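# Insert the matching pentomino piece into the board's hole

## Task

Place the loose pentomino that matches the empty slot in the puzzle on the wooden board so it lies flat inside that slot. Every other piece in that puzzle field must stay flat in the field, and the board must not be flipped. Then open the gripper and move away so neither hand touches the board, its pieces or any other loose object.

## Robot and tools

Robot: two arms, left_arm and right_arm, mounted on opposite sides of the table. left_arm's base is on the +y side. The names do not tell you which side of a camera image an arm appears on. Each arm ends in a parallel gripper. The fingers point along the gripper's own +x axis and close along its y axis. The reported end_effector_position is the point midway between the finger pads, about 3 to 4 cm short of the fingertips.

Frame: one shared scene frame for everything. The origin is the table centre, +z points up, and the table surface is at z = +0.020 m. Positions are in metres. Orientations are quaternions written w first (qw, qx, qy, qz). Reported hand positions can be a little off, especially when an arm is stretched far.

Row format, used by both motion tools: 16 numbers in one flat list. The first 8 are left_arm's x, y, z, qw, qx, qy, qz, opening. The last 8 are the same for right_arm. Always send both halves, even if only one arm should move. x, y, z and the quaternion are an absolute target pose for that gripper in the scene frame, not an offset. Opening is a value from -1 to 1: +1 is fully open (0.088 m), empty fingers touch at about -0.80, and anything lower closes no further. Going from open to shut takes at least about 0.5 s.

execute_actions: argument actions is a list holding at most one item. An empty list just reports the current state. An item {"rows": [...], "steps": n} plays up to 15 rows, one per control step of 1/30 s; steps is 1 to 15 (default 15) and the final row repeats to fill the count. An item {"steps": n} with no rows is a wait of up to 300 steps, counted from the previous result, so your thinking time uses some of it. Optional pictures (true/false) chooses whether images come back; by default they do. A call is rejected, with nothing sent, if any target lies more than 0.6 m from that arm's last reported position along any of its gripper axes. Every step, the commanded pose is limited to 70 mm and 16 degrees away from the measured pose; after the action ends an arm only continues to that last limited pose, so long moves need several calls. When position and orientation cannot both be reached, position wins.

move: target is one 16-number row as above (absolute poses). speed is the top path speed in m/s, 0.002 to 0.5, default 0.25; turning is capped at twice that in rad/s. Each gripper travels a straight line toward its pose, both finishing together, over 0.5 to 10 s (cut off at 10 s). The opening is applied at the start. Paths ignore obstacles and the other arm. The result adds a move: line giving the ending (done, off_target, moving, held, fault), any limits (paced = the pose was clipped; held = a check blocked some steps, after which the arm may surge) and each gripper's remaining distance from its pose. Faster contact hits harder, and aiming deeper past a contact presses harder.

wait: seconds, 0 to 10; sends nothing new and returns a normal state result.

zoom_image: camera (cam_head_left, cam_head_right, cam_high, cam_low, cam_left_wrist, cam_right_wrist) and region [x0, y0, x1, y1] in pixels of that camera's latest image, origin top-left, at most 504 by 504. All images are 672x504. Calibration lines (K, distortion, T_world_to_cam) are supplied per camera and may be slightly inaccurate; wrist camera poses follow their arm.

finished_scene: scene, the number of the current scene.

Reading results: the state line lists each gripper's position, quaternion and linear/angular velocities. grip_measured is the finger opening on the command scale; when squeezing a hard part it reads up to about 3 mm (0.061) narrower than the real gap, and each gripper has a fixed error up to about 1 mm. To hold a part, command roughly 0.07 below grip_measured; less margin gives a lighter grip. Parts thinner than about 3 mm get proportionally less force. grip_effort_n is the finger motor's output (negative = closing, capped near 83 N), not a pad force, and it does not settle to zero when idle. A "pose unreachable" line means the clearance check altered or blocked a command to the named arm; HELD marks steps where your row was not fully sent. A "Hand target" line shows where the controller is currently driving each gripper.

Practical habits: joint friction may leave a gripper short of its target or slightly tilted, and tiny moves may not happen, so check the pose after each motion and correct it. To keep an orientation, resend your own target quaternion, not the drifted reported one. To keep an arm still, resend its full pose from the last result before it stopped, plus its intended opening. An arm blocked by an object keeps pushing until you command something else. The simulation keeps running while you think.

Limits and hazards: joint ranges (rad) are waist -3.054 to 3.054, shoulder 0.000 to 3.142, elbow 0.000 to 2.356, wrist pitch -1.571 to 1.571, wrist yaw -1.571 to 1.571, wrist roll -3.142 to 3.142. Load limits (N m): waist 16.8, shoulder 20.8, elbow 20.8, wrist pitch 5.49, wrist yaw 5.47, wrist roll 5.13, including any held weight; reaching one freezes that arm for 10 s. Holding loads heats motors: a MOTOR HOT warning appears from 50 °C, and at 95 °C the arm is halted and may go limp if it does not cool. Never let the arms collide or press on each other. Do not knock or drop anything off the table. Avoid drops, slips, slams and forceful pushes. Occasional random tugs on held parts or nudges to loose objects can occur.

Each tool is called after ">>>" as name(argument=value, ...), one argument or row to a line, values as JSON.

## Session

>>> execute_actions(
  actions=[],
)

Scene clock: 0.00 s of 3950.00 s.
left_arm: end_effector_position=(-0.2997, +0.0376, +0.2992) grip_measured=+0.982 grip_effort_n=n/a end_effector_quat_wxyz=(+0.758, -0.419, +0.238, -0.439) end_effector_velocity=(-0.001, +0.003, -0.000) end_effector_angular_velocity=(-0.006, +0.013, -0.000) | right_arm: end_effector_position=(+0.1723, -0.2371, +0.4097) grip_measured=+1.000 grip_effort_n=n/a end_effector_quat_wxyz=(+0.727, +0.020, -0.016, +0.686) end_effector_velocity=(-0.000, -0.001, +0.001) end_effector_angular_velocity=(+0.006, -0.023, +0.004)
Joint positions: left_arm=[-1.569  2.062  1.403  0.745 -1.487 -0.921  0.087] | right_arm=[-0.005  0.859  0.655  0.253 -0.003  0.007  0.088]
Joint velocities: left_arm=[-0.007 -0.002 -0.002 -0.007 -0.007 -0.022 -0.   ] | right_arm=[-0.002 -0.002 -0.002  0.007 -0.007 -0.022  0.   ]
Motor temperatures (°C, as the motors report them): left_arm=[26 28 28 26 25 28] | right_arm=[26 27 29 30 26 26]
Heat: left arm: hottest shoulder 28 °C (+0.0 °C/min); right arm: hottest wrist pitch 30 °C (+0.0 °C/min).
Hand target (left_arm): -0.300, +0.038, +0.299; +0.758, -0.419, +0.238, -0.439
Hand target (right_arm): +0.172, -0.237, +0.410; +0.727, +0.020, -0.016, +0.686
camera_calibration (this result's frames):
cam_left_wrist: T_world_to_cam=[[-0.521085, -0.242781, 0.818247, -0.383536], [-0.821955, -0.115507, -0.557718, -0.0416803], [0.229916, -0.96318, -0.139366, 0.226137], [0, 0, 0, 1]] pos_world=[-0.286106, 0.119881, 0.322097]

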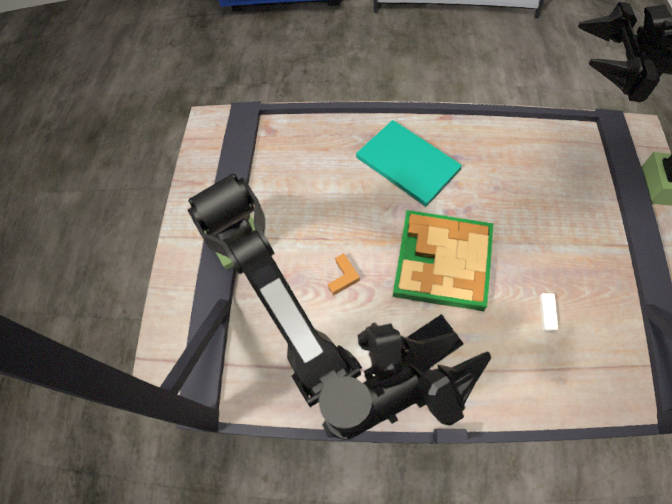

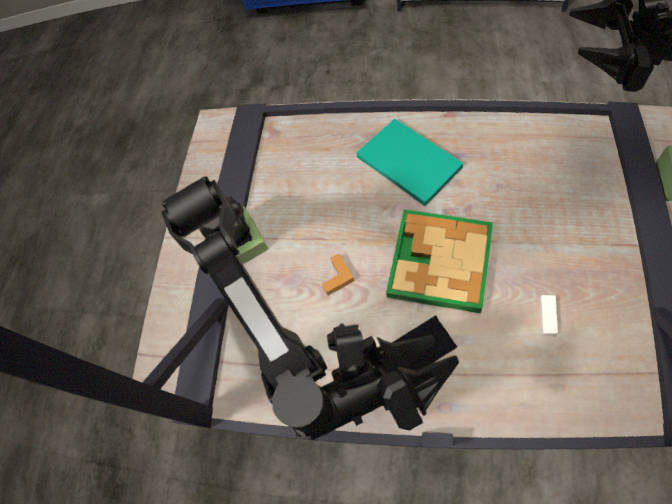

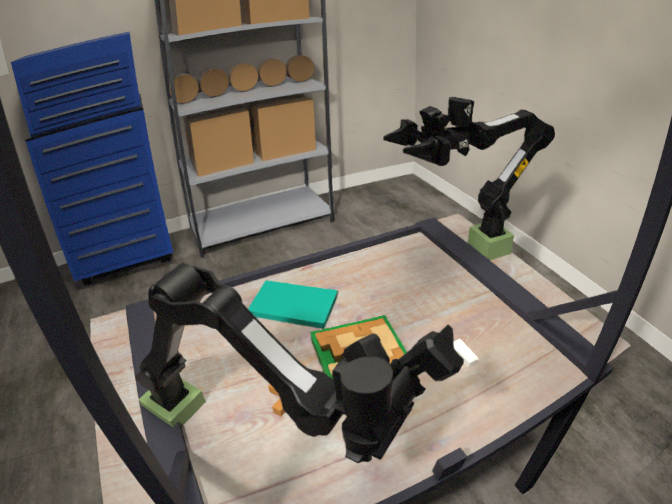

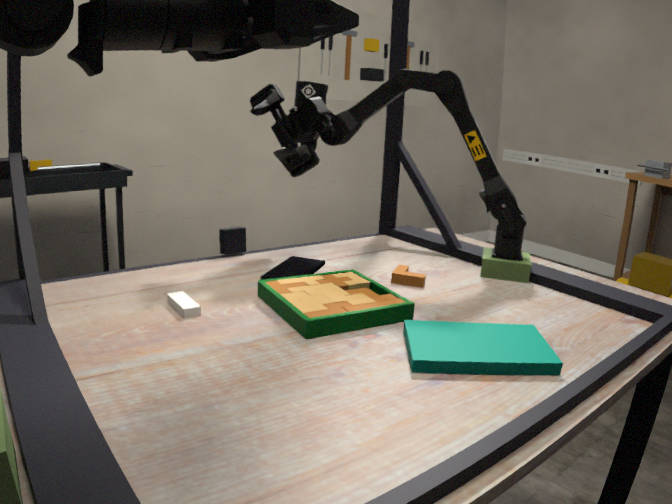

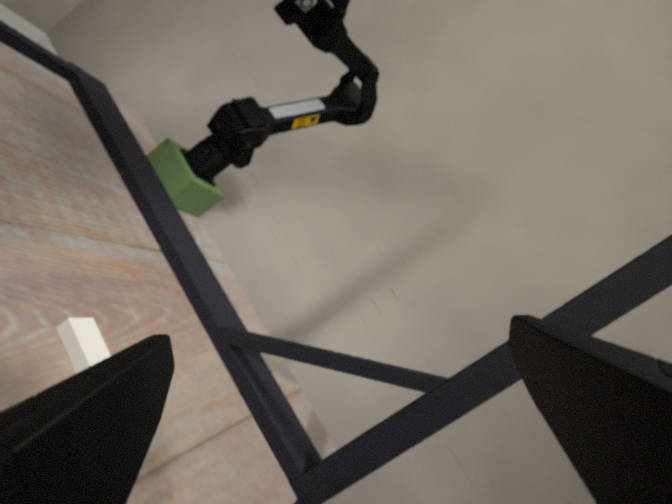

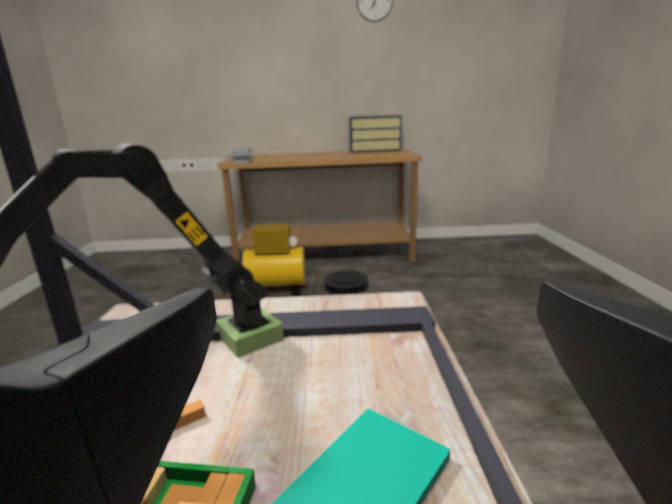

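>>> move(
  target=[-0.1,0.15,0.2,0.5,0.5,0.5,-0.5,0.2,0.172,-0.237,0.41,0.727,0.02,-0.016,0.686,1],
)

>>> move(
  target=[-0.068,0.185,0.11,0.683,-0.183,0.683,0.183,0.2,0.172,-0.237,0.41,0.727,0.02,-0.016,0.686,1],
  speed=0.4,
)

Scene clock: 8.57 s of 3950.00 s.
left_arm: end_effector_position=(-0.0999, +0.1496, +0.1993) grip_measured=+0.203 grip_effort_n=-18.4 end_effector_quat_wxyz=(+0.504, +0.498, +0.495, -0.503) end_effector_velocity=(+0.001, +0.001, -0.001) end_effector_angular_velocity=(+0.009, -0.011, -0.010) | right_arm: end_effector_position=(+0.1723, -0.2371, +0.4097) grip_measured=+1.000 grip_effort_n=-1.2 end_effector_quat_wxyz=(+0.727, +0.020, -0.016, +0.686) end_effector_velocity=(-0.000, -0.001, -0.004) end_effector_angular_velocity=(-0.018, -0.021, +0.004)
Joint positions: left_arm=[-0.924  1.609  1.335 -1.284 -0.008 -0.316  0.049] | right_arm=[-0.005  0.859  0.655  0.253 -0.003  0.007  0.088]
Joint velocities: left_arm=[-0.002  0.007  0.002 -0.007 -0.007  0.007 -0.   ] | right_arm=[-0.002 -0.007 -0.002 -0.022 -0.007 -0.022  0.   ]
Motor temperatures (°C, as the motors report them): left_arm=[26 30 29 26 25 28] | right_arm=[26 27 31 31 26 26]
Heat: left arm: hottest shoulder 30 °C (+14.0 °C/min); right arm: hottest elbow 31 °C (+7.0 °C/min).
Hand target (left_arm): -0.100, +0.148, +0.199; +0.500, +0.499, +0.497, -0.503
Hand target (right_arm): +0.172, -0.237, +0.410; +0.727, +0.020, -0.016, +0.686
Off the commanded pose (left_arm): 0.001 m, 1 deg.
Off the commanded pose (right_arm): 0.000 m, 0 deg.
After step 90, 0.93 s passed at rest.
move: done
camera_calibration (this result's frames):
cam_left_wrist: T_world_to_cam=[[-0.998006, 0.0474967, 0.0415779, -0.106721], [0.0578931, 0.951239, 0.302973, -0.163462], [-0.0251603, 0.304776, -0.952092, 0.220959], [0, 0, 0, 1]] pos_world=[-0.0914859, 0.0932175, 0.264335]

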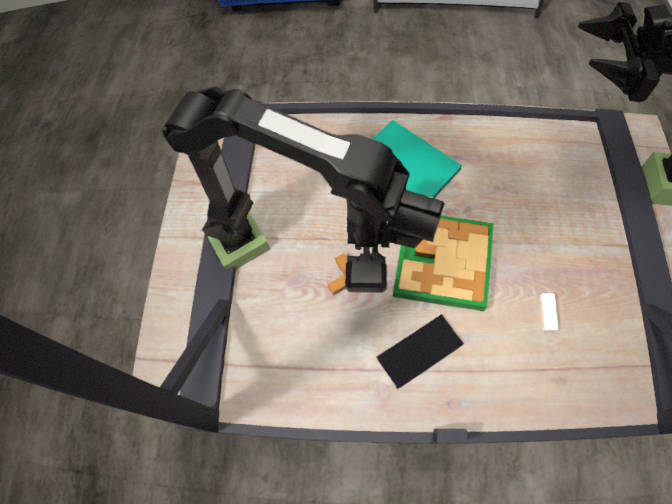

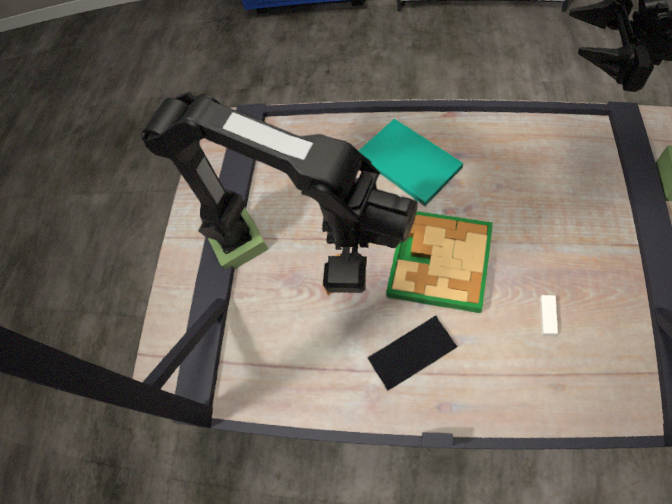

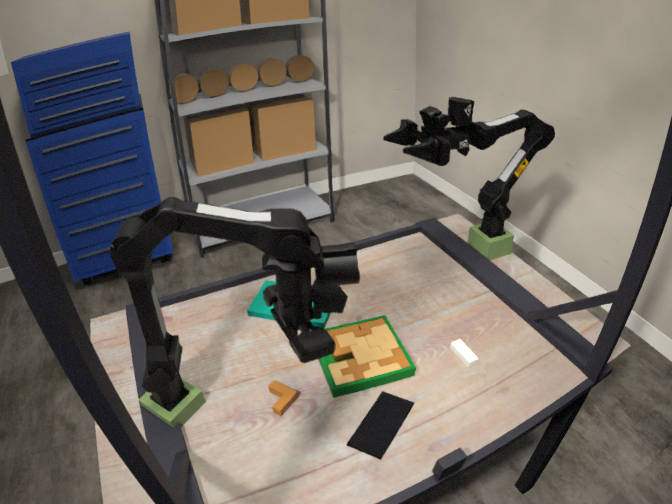

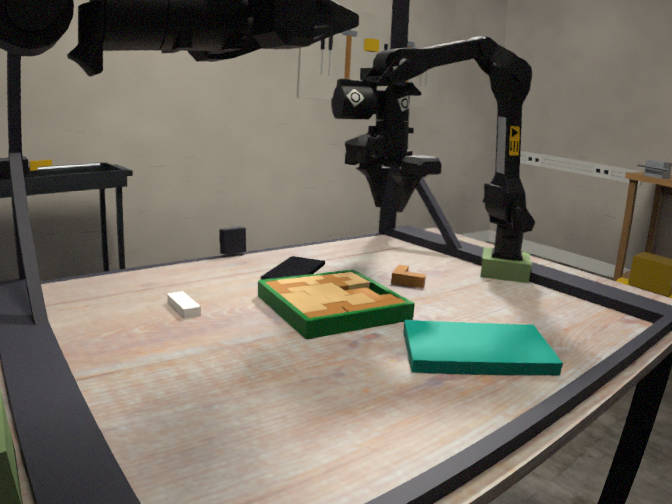

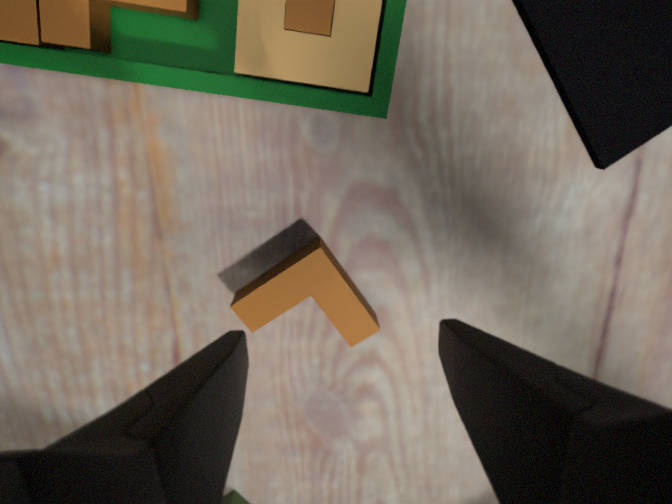

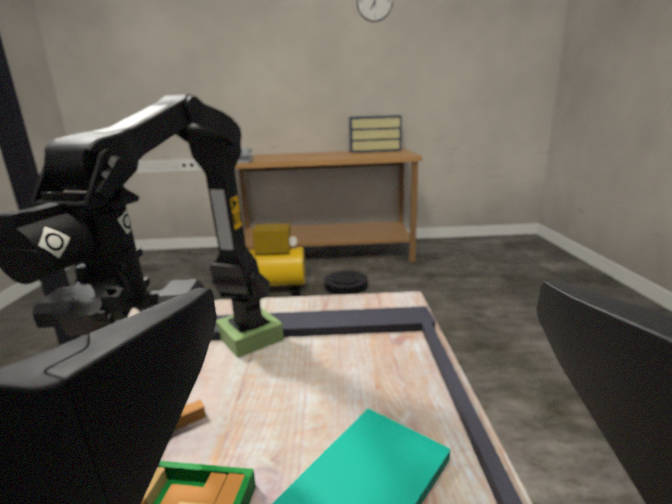

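Scene clock: 11.77 s of 3950.00 s.
left_arm: end_effector_position=(-0.0686, +0.1818, +0.1104) grip_measured=+0.203 grip_effort_n=-18.4 end_effector_quat_wxyz=(+0.686, -0.180, +0.682, +0.178) end_effector_velocity=(-0.000, +0.001, -0.001) end_effector_angular_velocity=(-0.001, +0.008, +0.024) | right_arm: end_effector_position=(+0.1723, -0.2371, +0.4097) grip_measured=+1.000 grip_effort_n=-1.2 end_effector_quat_wxyz=(+0.727, +0.020, -0.016, +0.686) end_effector_velocity=(-0.000, -0.000, -0.002) end_effector_angular_velocity=(-0.008, -0.007, +0.005)
Joint positions: left_arm=[-0.842  1.544  0.907 -0.934 -0.005 -2.318  0.049] | right_arm=[-0.005  0.859  0.655  0.253 -0.003  0.007  0.088]
Joint velocities: left_arm=[ 0.002 -0.002 -0.007  0.007  0.007 -0.022 -0.   ] | right_arm=[-0.002 -0.002 -0.002 -0.007 -0.007 -0.007  0.   ]
Motor temperatures (°C, as the motors report them): left_arm=[26 31 30 26 25 28] | right_arm=[26 27 31 32 26 26]
Heat: left arm: hottest shoulder 31 °C (+15.3 °C/min); right arm: hottest wrist pitch 32 °C (+10.2 °C/min).
Hand target (left_arm): -0.068, +0.184, +0.110; +0.683, -0.183, +0.683, +0.183
Hand target (right_arm): +0.172, -0.237, +0.410; +0.727, +0.020, -0.016, +0.686
Off the commanded pose (left_arm): 0.003 m, 1 deg.
Off the commanded pose (right_arm): 0.000 m, 0 deg.
move: done
camera_calibration (this result's frames):
cam_left_wrist: T_world_to_cam=[[0.448794, -0.892295, 0.0489324, 0.195973], [-0.855438, -0.413128, 0.31233, 0.0153558], [-0.258476, -0.182031, -0.948712, 0.199392], [0, 0, 0, 1]] pos_world=[-0.0232775, 0.217505, 0.17478]

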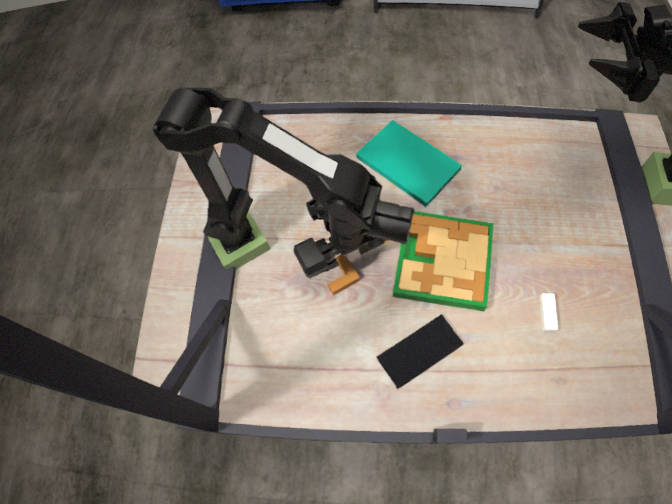

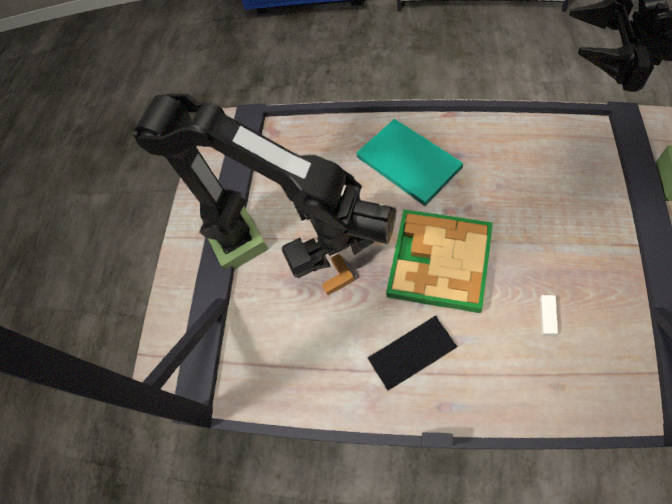

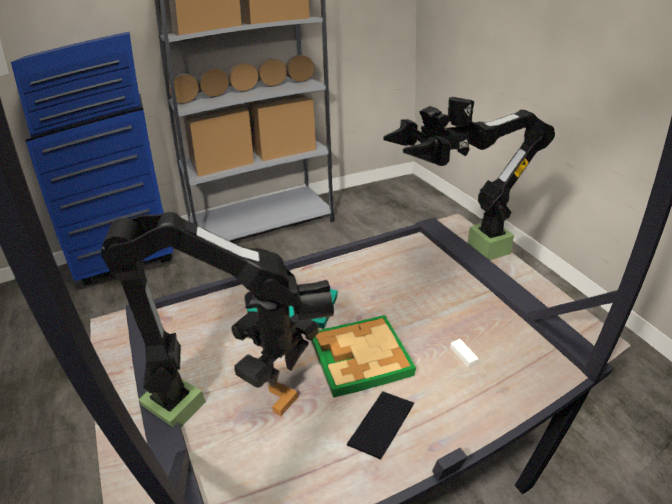

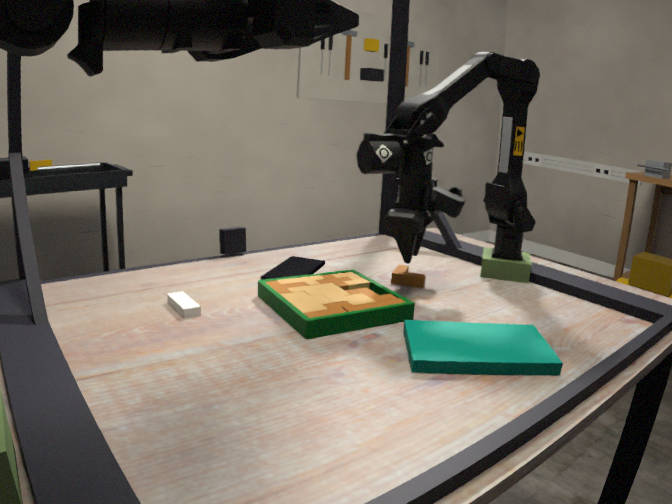

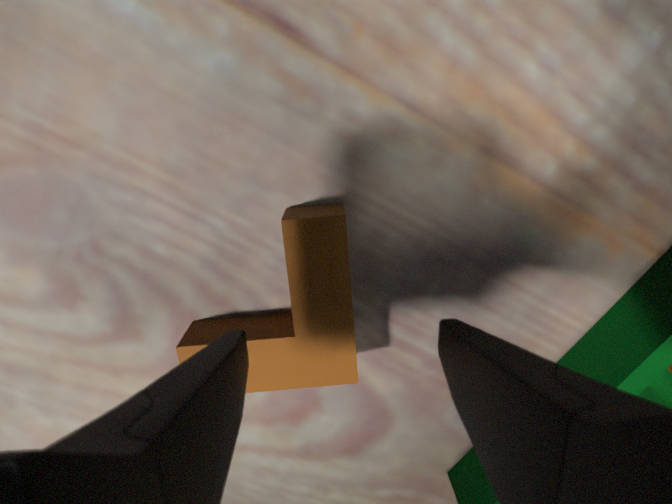

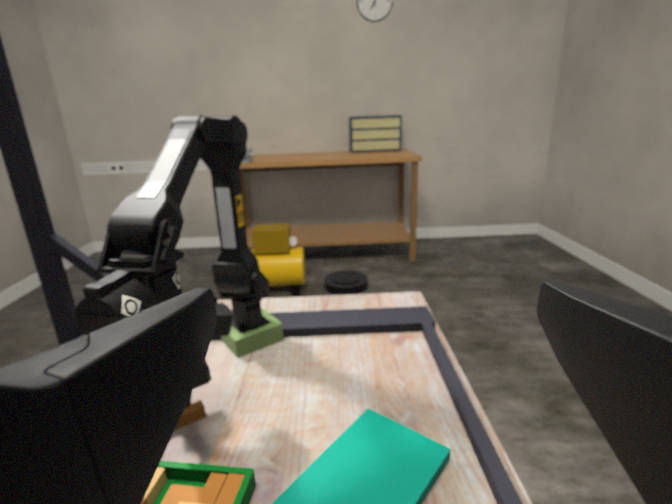

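>>> move(
  target=[-0.072,0.189,0.066,0.68,-0.195,0.68,0.195,0.1,0.172,-0.237,0.41,0.727,0.02,-0.016,0.686,1],
  speed=0.05,
)

Scene clock: 15.30 s of 3950.00 s.
left_arm: end_effector_position=(-0.0712, +0.1845, +0.0709) grip_measured=+0.103 grip_effort_n=-18.4 end_effector_quat_wxyz=(+0.678, -0.201, +0.681, +0.188) end_effector_velocity=(+0.002, +0.001, -0.002) end_effector_angular_velocity=(-0.003, -0.022, +0.000) | right_arm: end_effector_position=(+0.1723, -0.2371, +0.4097) grip_measured=+1.000 grip_effort_n=-1.2 end_effector_quat_wxyz=(+0.727, +0.020, -0.016, +0.686) end_effector_velocity=(-0.001, +0.001, -0.003) end_effector_angular_velocity=(-0.014, -0.022, +0.014)
Joint positions: left_arm=[-0.855  1.601  0.786 -0.739 -0.005 -2.375  0.044] | right_arm=[-0.005  0.859  0.655  0.253 -0.003  0.007  0.088]
Joint velocities: left_arm=[-0.007  0.002 -0.007  0.007 -0.022 -0.007 -0.   ] | right_arm=[-0.007  0.002 -0.002 -0.007 -0.022 -0.022  0.   ]
Motor temperatures (°C, as the motors report them): left_arm=[26 31 30 26 25 28] | right_arm=[26 27 31 32 26 26]
Heat: left arm: hottest shoulder 31 °C (+11.8 °C/min); right arm: hottest wrist pitch 32 °C (+7.8 °C/min).
Hand target (left_arm): -0.072, +0.189, +0.066; +0.680, -0.195, +0.680, +0.195
Hand target (right_arm): +0.172, -0.237, +0.410; +0.727, +0.020, -0.016, +0.686
Off the commanded pose (left_arm): 0.007 m, 1 deg.
Off the commanded pose (right_arm): 0.000 m, 0 deg.
move: done
camera_calibration (this result's frames):
cam_left_wrist: T_world_to_cam=[[0.488074, -0.870586, 0.0621631, 0.199328], [-0.834907, -0.444938, 0.323976, 0.0330599], [-0.25439, -0.210025, -0.944021, 0.166932], [0, 0, 0, 1]] pos_world=[-0.0272186, 0.223301, 0.134486]

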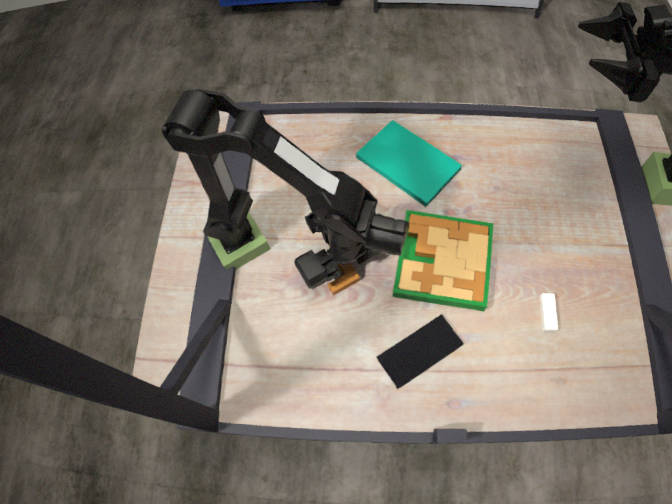

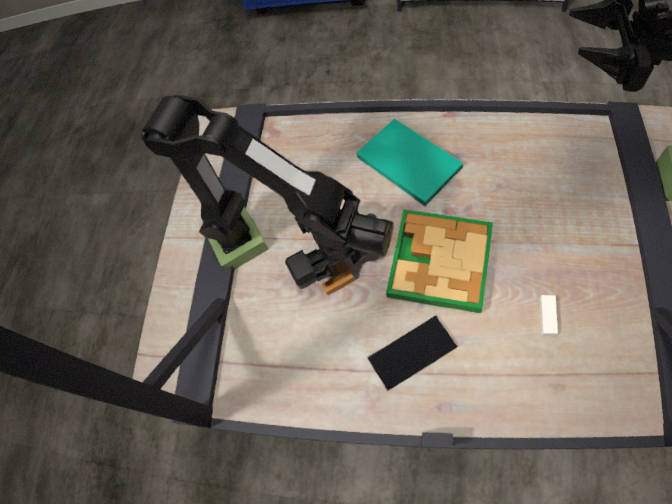

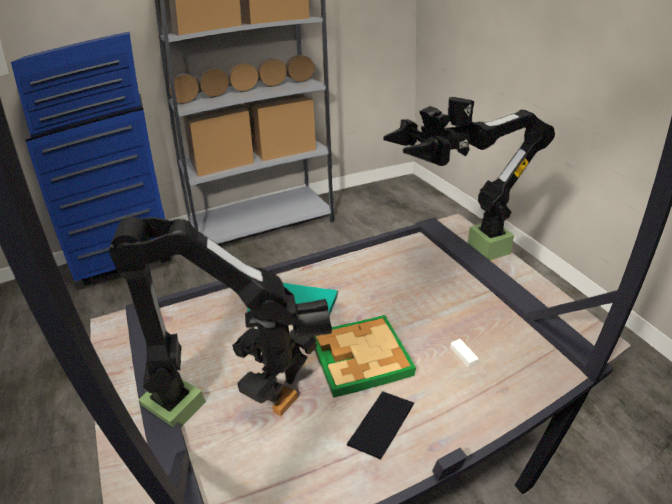

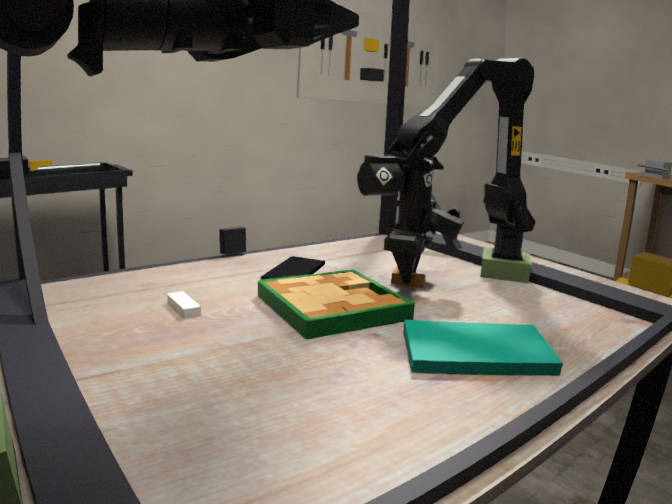

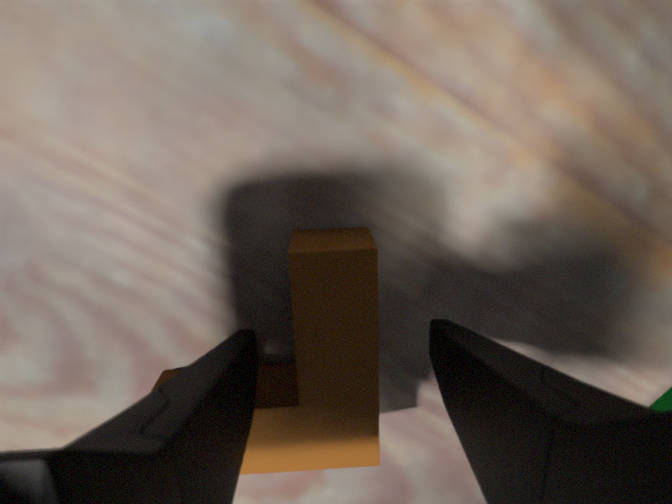

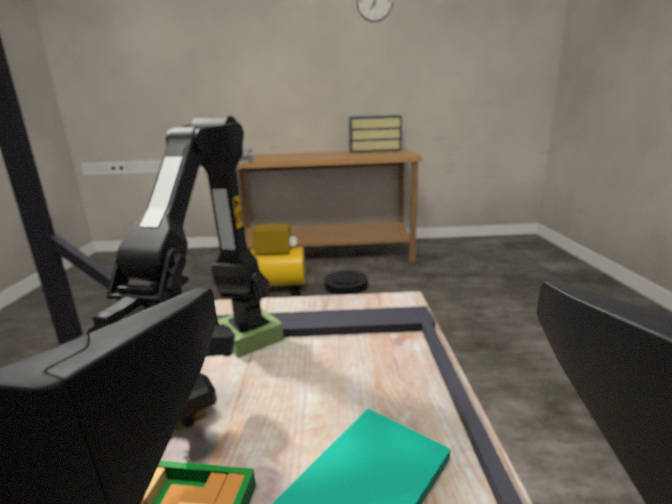

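>>> move(
  target=[-0.072,0.19,0.063,0.68,-0.195,0.68,0.195,-0.53,0.172,-0.237,0.41,0.727,0.02,-0.016,0.686,1],
)

>>> move(
  target=[-0.07,0.18,0.125,0.68,-0.195,0.68,0.195,-0.53,0.172,-0.237,0.41,0.727,0.02,-0.016,0.686,1],
  speed=0.1,
)

>>> move(
  target=[-0.053,0.046,0.106,0.4545,0.5417,0.4545,-0.5417,-0.53,0.172,-0.237,0.41,0.727,0.02,-0.016,0.686,1],
  speed=0.35,
)

Scene clock: 21.07 s of 3950.00 s.
left_arm: end_effector_position=(-0.0713, +0.1845, +0.0697) grip_measured=-0.457 grip_effort_n=-83.5 end_effector_quat_wxyz=(+0.678, -0.201, +0.682, +0.187) end_effector_velocity=(+0.002, +0.002, -0.000) end_effector_angular_velocity=(+0.005, -0.009, +0.010) | right_arm: end_effector_position=(+0.1723, -0.2371, +0.4097) grip_measured=+1.000 grip_effort_n=-1.2 end_effector_quat_wxyz=(+0.727, +0.020, -0.016, +0.686) end_effector_velocity=(-0.004, -0.000, -0.003) end_effector_angular_velocity=(-0.017, +0.007, +0.025)
Joint positions: left_arm=[-0.855  1.601  0.781 -0.73  -0.005 -2.376  0.017] | right_arm=[-0.005  0.859  0.655  0.253 -0.003  0.007  0.088]
Joint velocities: left_arm=[ 0.002 -0.002 -0.002 -0.007 -0.007 -0.007  0.   ] | right_arm=[ 0.002 -0.002  0.002 -0.022 -0.022  0.007  0.   ]
Motor temperatures (°C, as the motors report them): left_arm=[26 30 30 26 25 28] | right_arm=[26 27 32 33 26 26]
Heat: left arm: hottest shoulder 30 °C (+5.7 °C/min); right arm: hottest wrist pitch 33 °C (+8.5 °C/min).
Hand target (left_arm): -0.072, +0.190, +0.063; +0.680, -0.195, +0.680, +0.195
Hand target (right_arm): +0.172, -0.237, +0.410; +0.727, +0.020, -0.016, +0.686
Off the commanded pose (left_arm): 0.009 m, 1 deg.
Off the commanded pose (right_arm): 0.000 m, 0 deg.
After step 90, 2.07 s passed at rest.
move: off_target (left_arm)
camera_calibration (this result's frames):
cam_left_wrist: T_world_to_cam=[[0.488448, -0.870236, 0.0640883, 0.199297], [-0.834519, -0.444415, 0.325688, 0.0331991], [-0.254944, -0.212565, -0.943303, 0.166157], [0, 0, 0, 1]] pos_world=[-0.02728, 0.223509, 0.133151]

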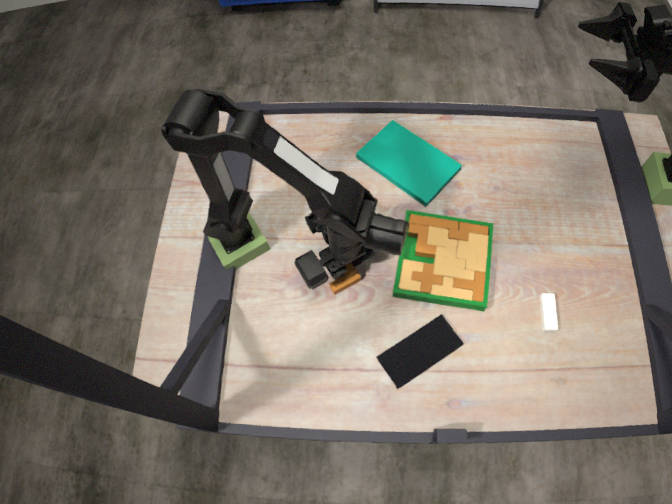

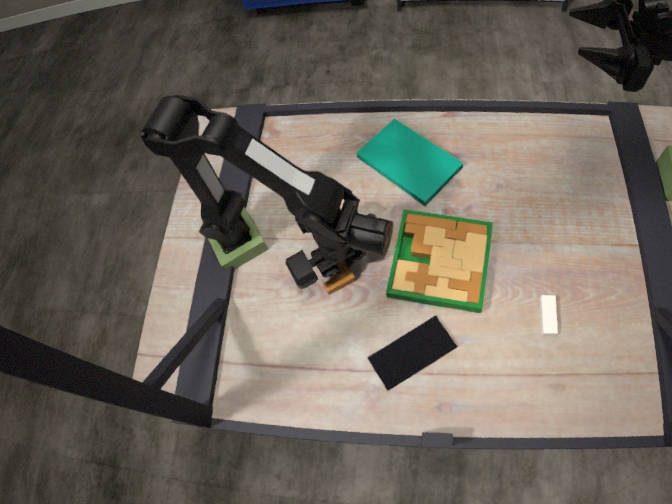

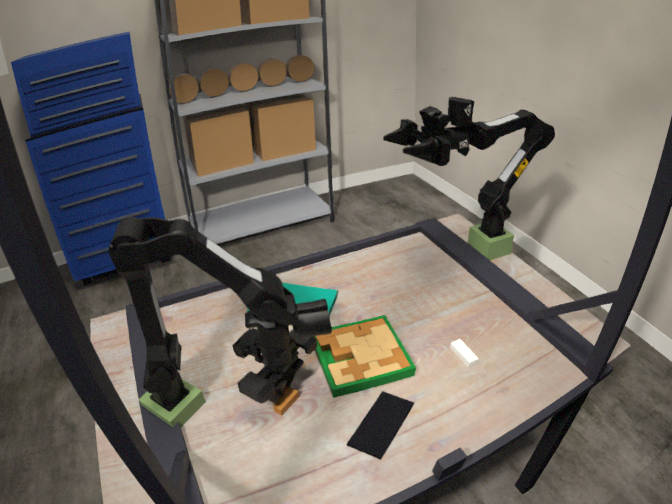

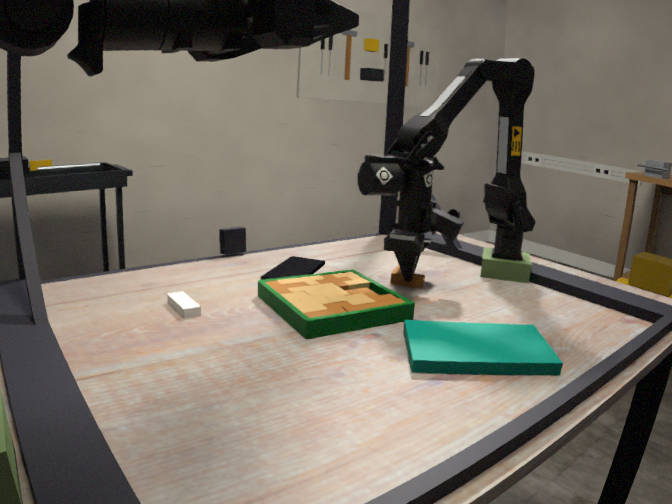

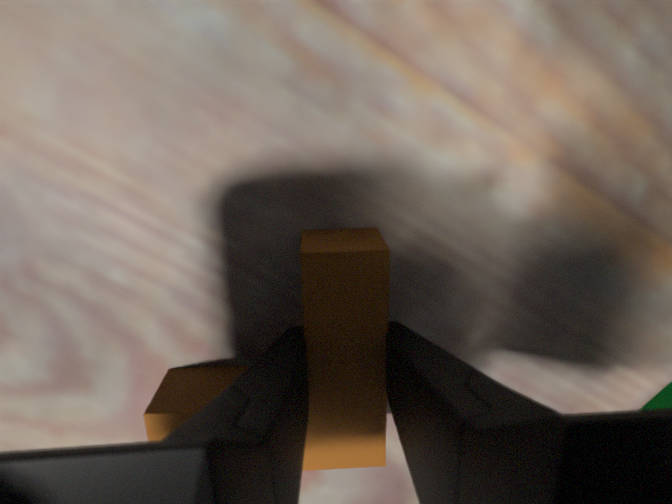

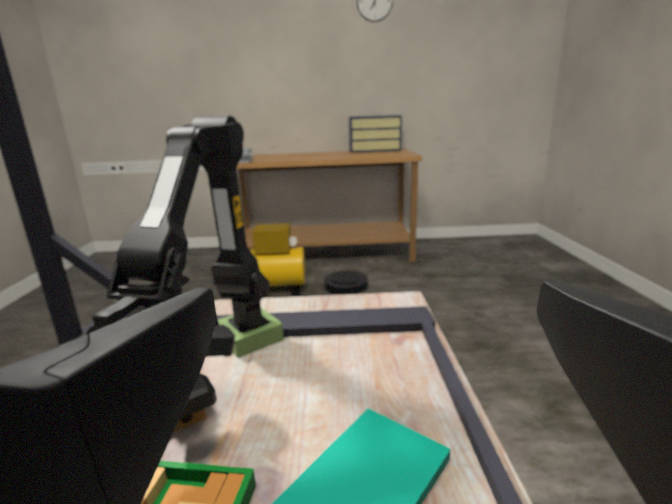

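Scene clock: 22.07 s of 3950.00 s.
left_arm: end_effector_position=(-0.0694, +0.1831, +0.1203) grip_measured=-0.457 grip_effort_n=-83.5 end_effector_quat_wxyz=(+0.684, -0.192, +0.675, +0.199) end_effector_velocity=(+0.001, +0.001, +0.003) end_effector_angular_velocity=(+0.005, -0.009, -0.010) | right_arm: end_effector_position=(+0.1723, -0.2371, +0.4097) grip_measured=+1.000 grip_effort_n=-1.2 end_effector_quat_wxyz=(+0.727, +0.020, -0.016, +0.686) end_effector_velocity=(-0.000, -0.002, +0.002) end_effector_angular_velocity=(+0.003, +0.007, +0.005)
Joint positions: left_arm=[-0.846  1.538  0.943 -0.991 -0.005 -2.371  0.017] | right_arm=[-0.005  0.859  0.655  0.253 -0.003  0.007  0.088]
Joint velocities: left_arm=[-0.002 -0.002  0.012 -0.022 -0.007  0.007 -0.   ] | right_arm=[-0.002 -0.007  0.002 -0.007 -0.007  0.007  0.   ]
Motor temperatures (°C, as the motors report them): left_arm=[26 31 30 26 25 28] | right_arm=[26 27 32 33 26 26]
Heat: left arm: hottest shoulder 31 °C (+8.2 °C/min); right arm: hottest wrist pitch 33 °C (+8.2 °C/min).
Hand target (left_arm): -0.070, +0.180, +0.125; +0.680, -0.195, +0.680, +0.195
Hand target (right_arm): +0.172, -0.237, +0.410; +0.727, +0.020, -0.016, +0.686
Off the commanded pose (left_arm): 0.006 m, 1 deg.
Off the commanded pose (right_arm): 0.000 m, 0 deg.
move: done
camera_calibration (this result's frames):
cam_left_wrist: T_world_to_cam=[[0.491655, -0.869959, 0.0380472, 0.197194], [-0.835354, -0.458859, 0.302707, 0.0231026], [-0.245885, -0.18061, -0.952324, 0.209891], [0, 0, 0, 1]] pos_world=[-0.0260433, 0.22006, 0.185389]

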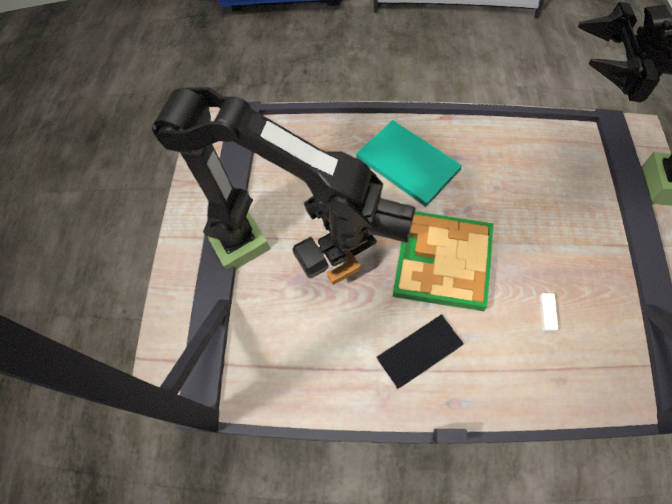

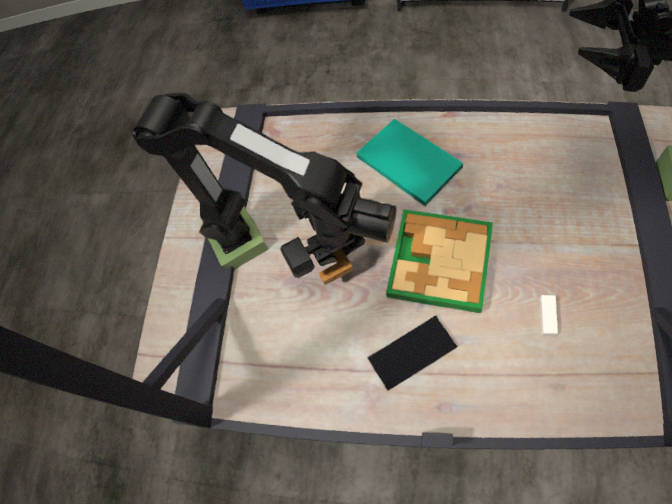

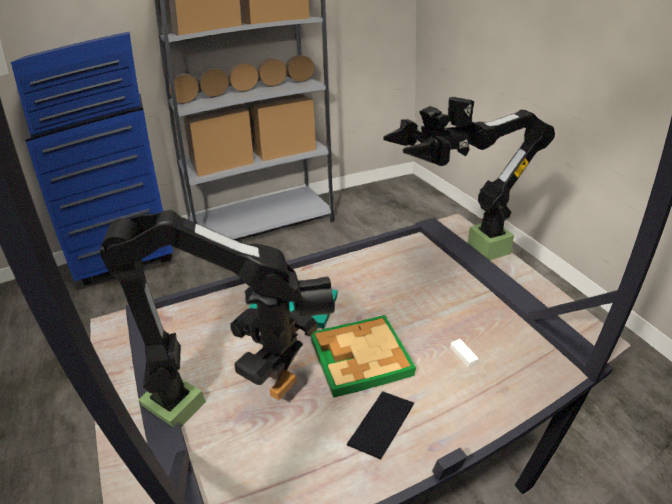

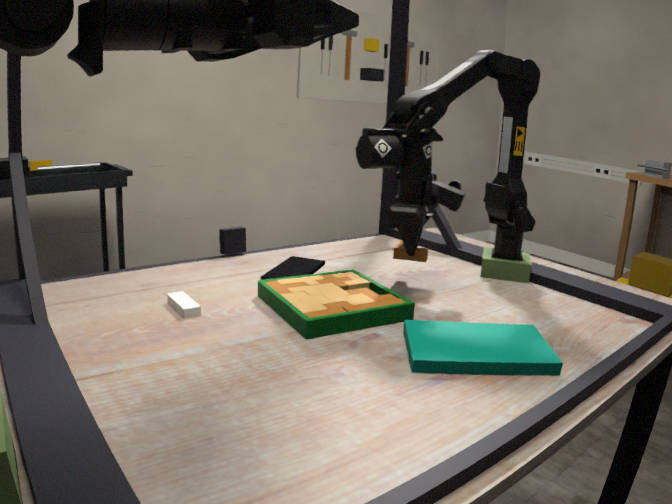

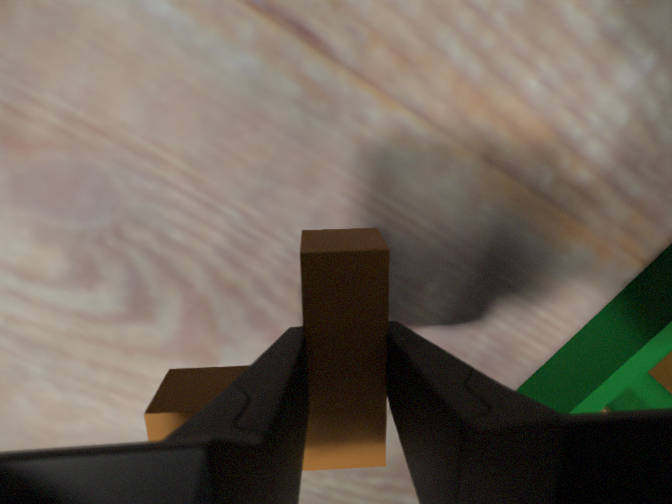

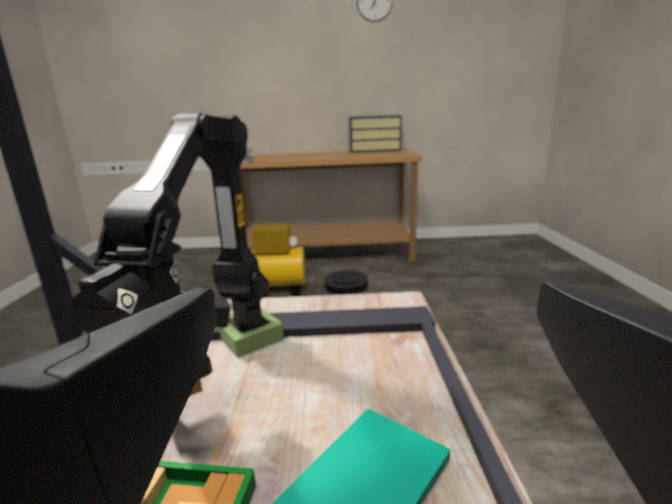

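Scene clock: 25.93 s of 3950.00 s.
left_arm: end_effector_position=(-0.0545, +0.0476, +0.1098) grip_measured=-0.457 grip_effort_n=-83.5 end_effector_quat_wxyz=(+0.459, +0.540, +0.452, -0.541) end_effector_velocity=(+0.000, +0.001, -0.002) end_effector_angular_velocity=(+0.011, -0.009, -0.010) | right_arm: end_effector_position=(+0.1723, -0.2371, +0.4097) grip_measured=+1.000 grip_effort_n=-0.7 end_effector_quat_wxyz=(+0.727, +0.020, -0.016, +0.686) end_effector_velocity=(+0.002, -0.002, -0.001) end_effector_angular_velocity=(-0.004, -0.021, -0.011)
Joint positions: left_arm=[-0.722  2.011  1.477 -1.029 -0.006  0.055  0.017] | right_arm=[-0.005  0.859  0.655  0.253 -0.003  0.007  0.088]
Joint velocities: left_arm=[-0.002  0.007  0.002 -0.007 -0.007  0.007  0.   ] | right_arm=[-0.002 -0.007 -0.002 -0.007  0.007 -0.022  0.   ]
Motor temperatures (°C, as the motors report them): left_arm=[26 31 30 26 25 28] | right_arm=[26 27 33 33 26 26]
Heat: left arm: hottest shoulder 31 °C (+6.9 °C/min); right arm: hottest elbow 33 °C (+6.9 °C/min).
Hand target (left_arm): -0.054, +0.046, +0.107; +0.455, +0.542, +0.454, -0.541
Hand target (right_arm): +0.172, -0.237, +0.410; +0.727, +0.020, -0.016, +0.686
Off the commanded pose (left_arm): 0.004 m, 1 deg.
Off the commanded pose (right_arm): 0.000 m, 0 deg.
move: done
camera_calibration (this result's frames):
cam_left_wrist: T_world_to_cam=[[-0.97588, 0.21478, 0.0390763, -0.0593035], [0.216183, 0.925883, 0.309848, -0.03286], [0.030369, 0.310822, -0.949983, 0.170565], [0, 0, 0, 1]] pos_world=[-0.0559492, -0.0098535, 0.174532]

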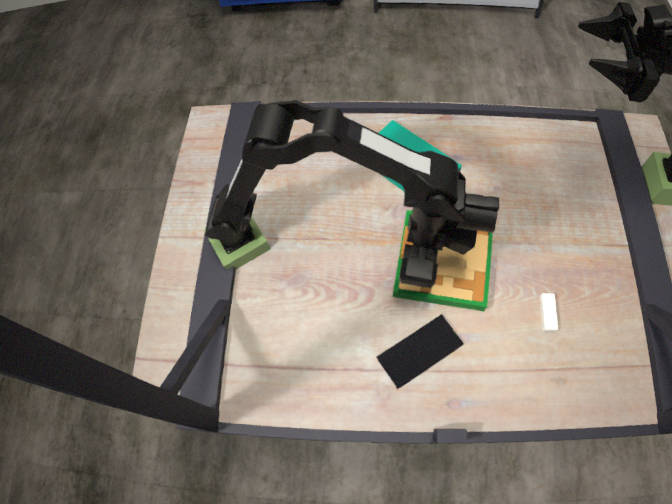

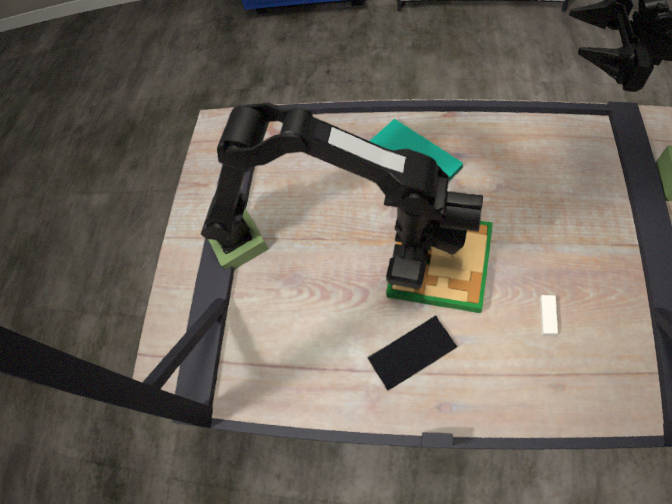

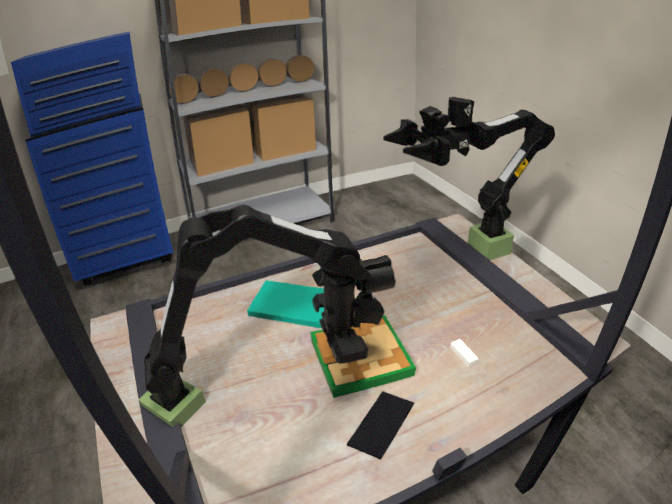

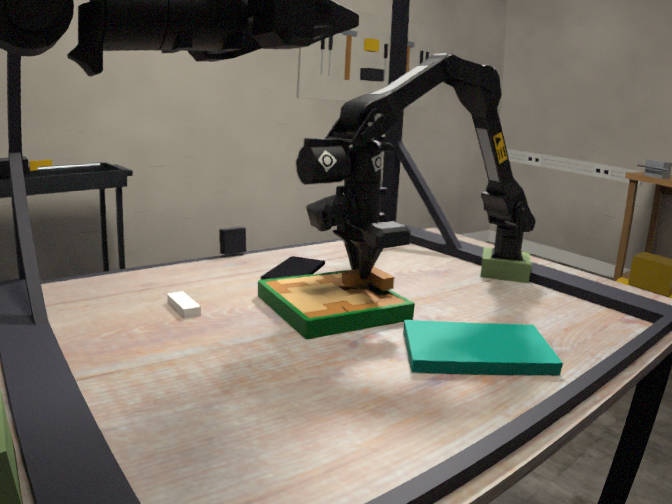

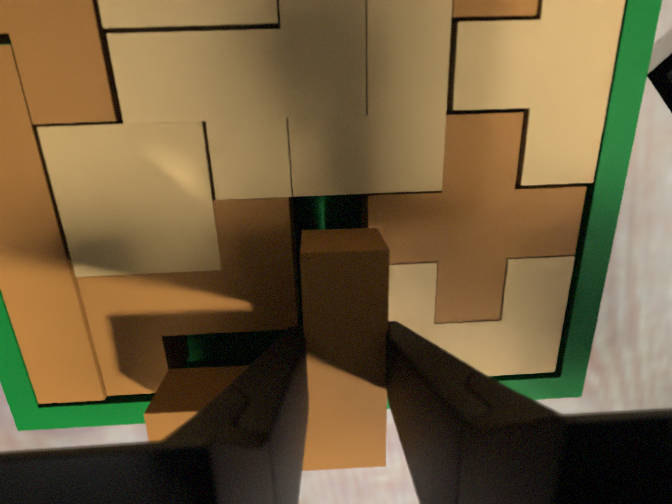

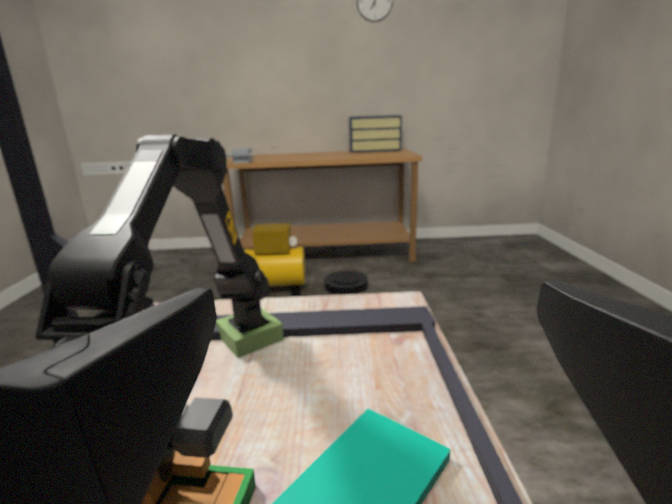

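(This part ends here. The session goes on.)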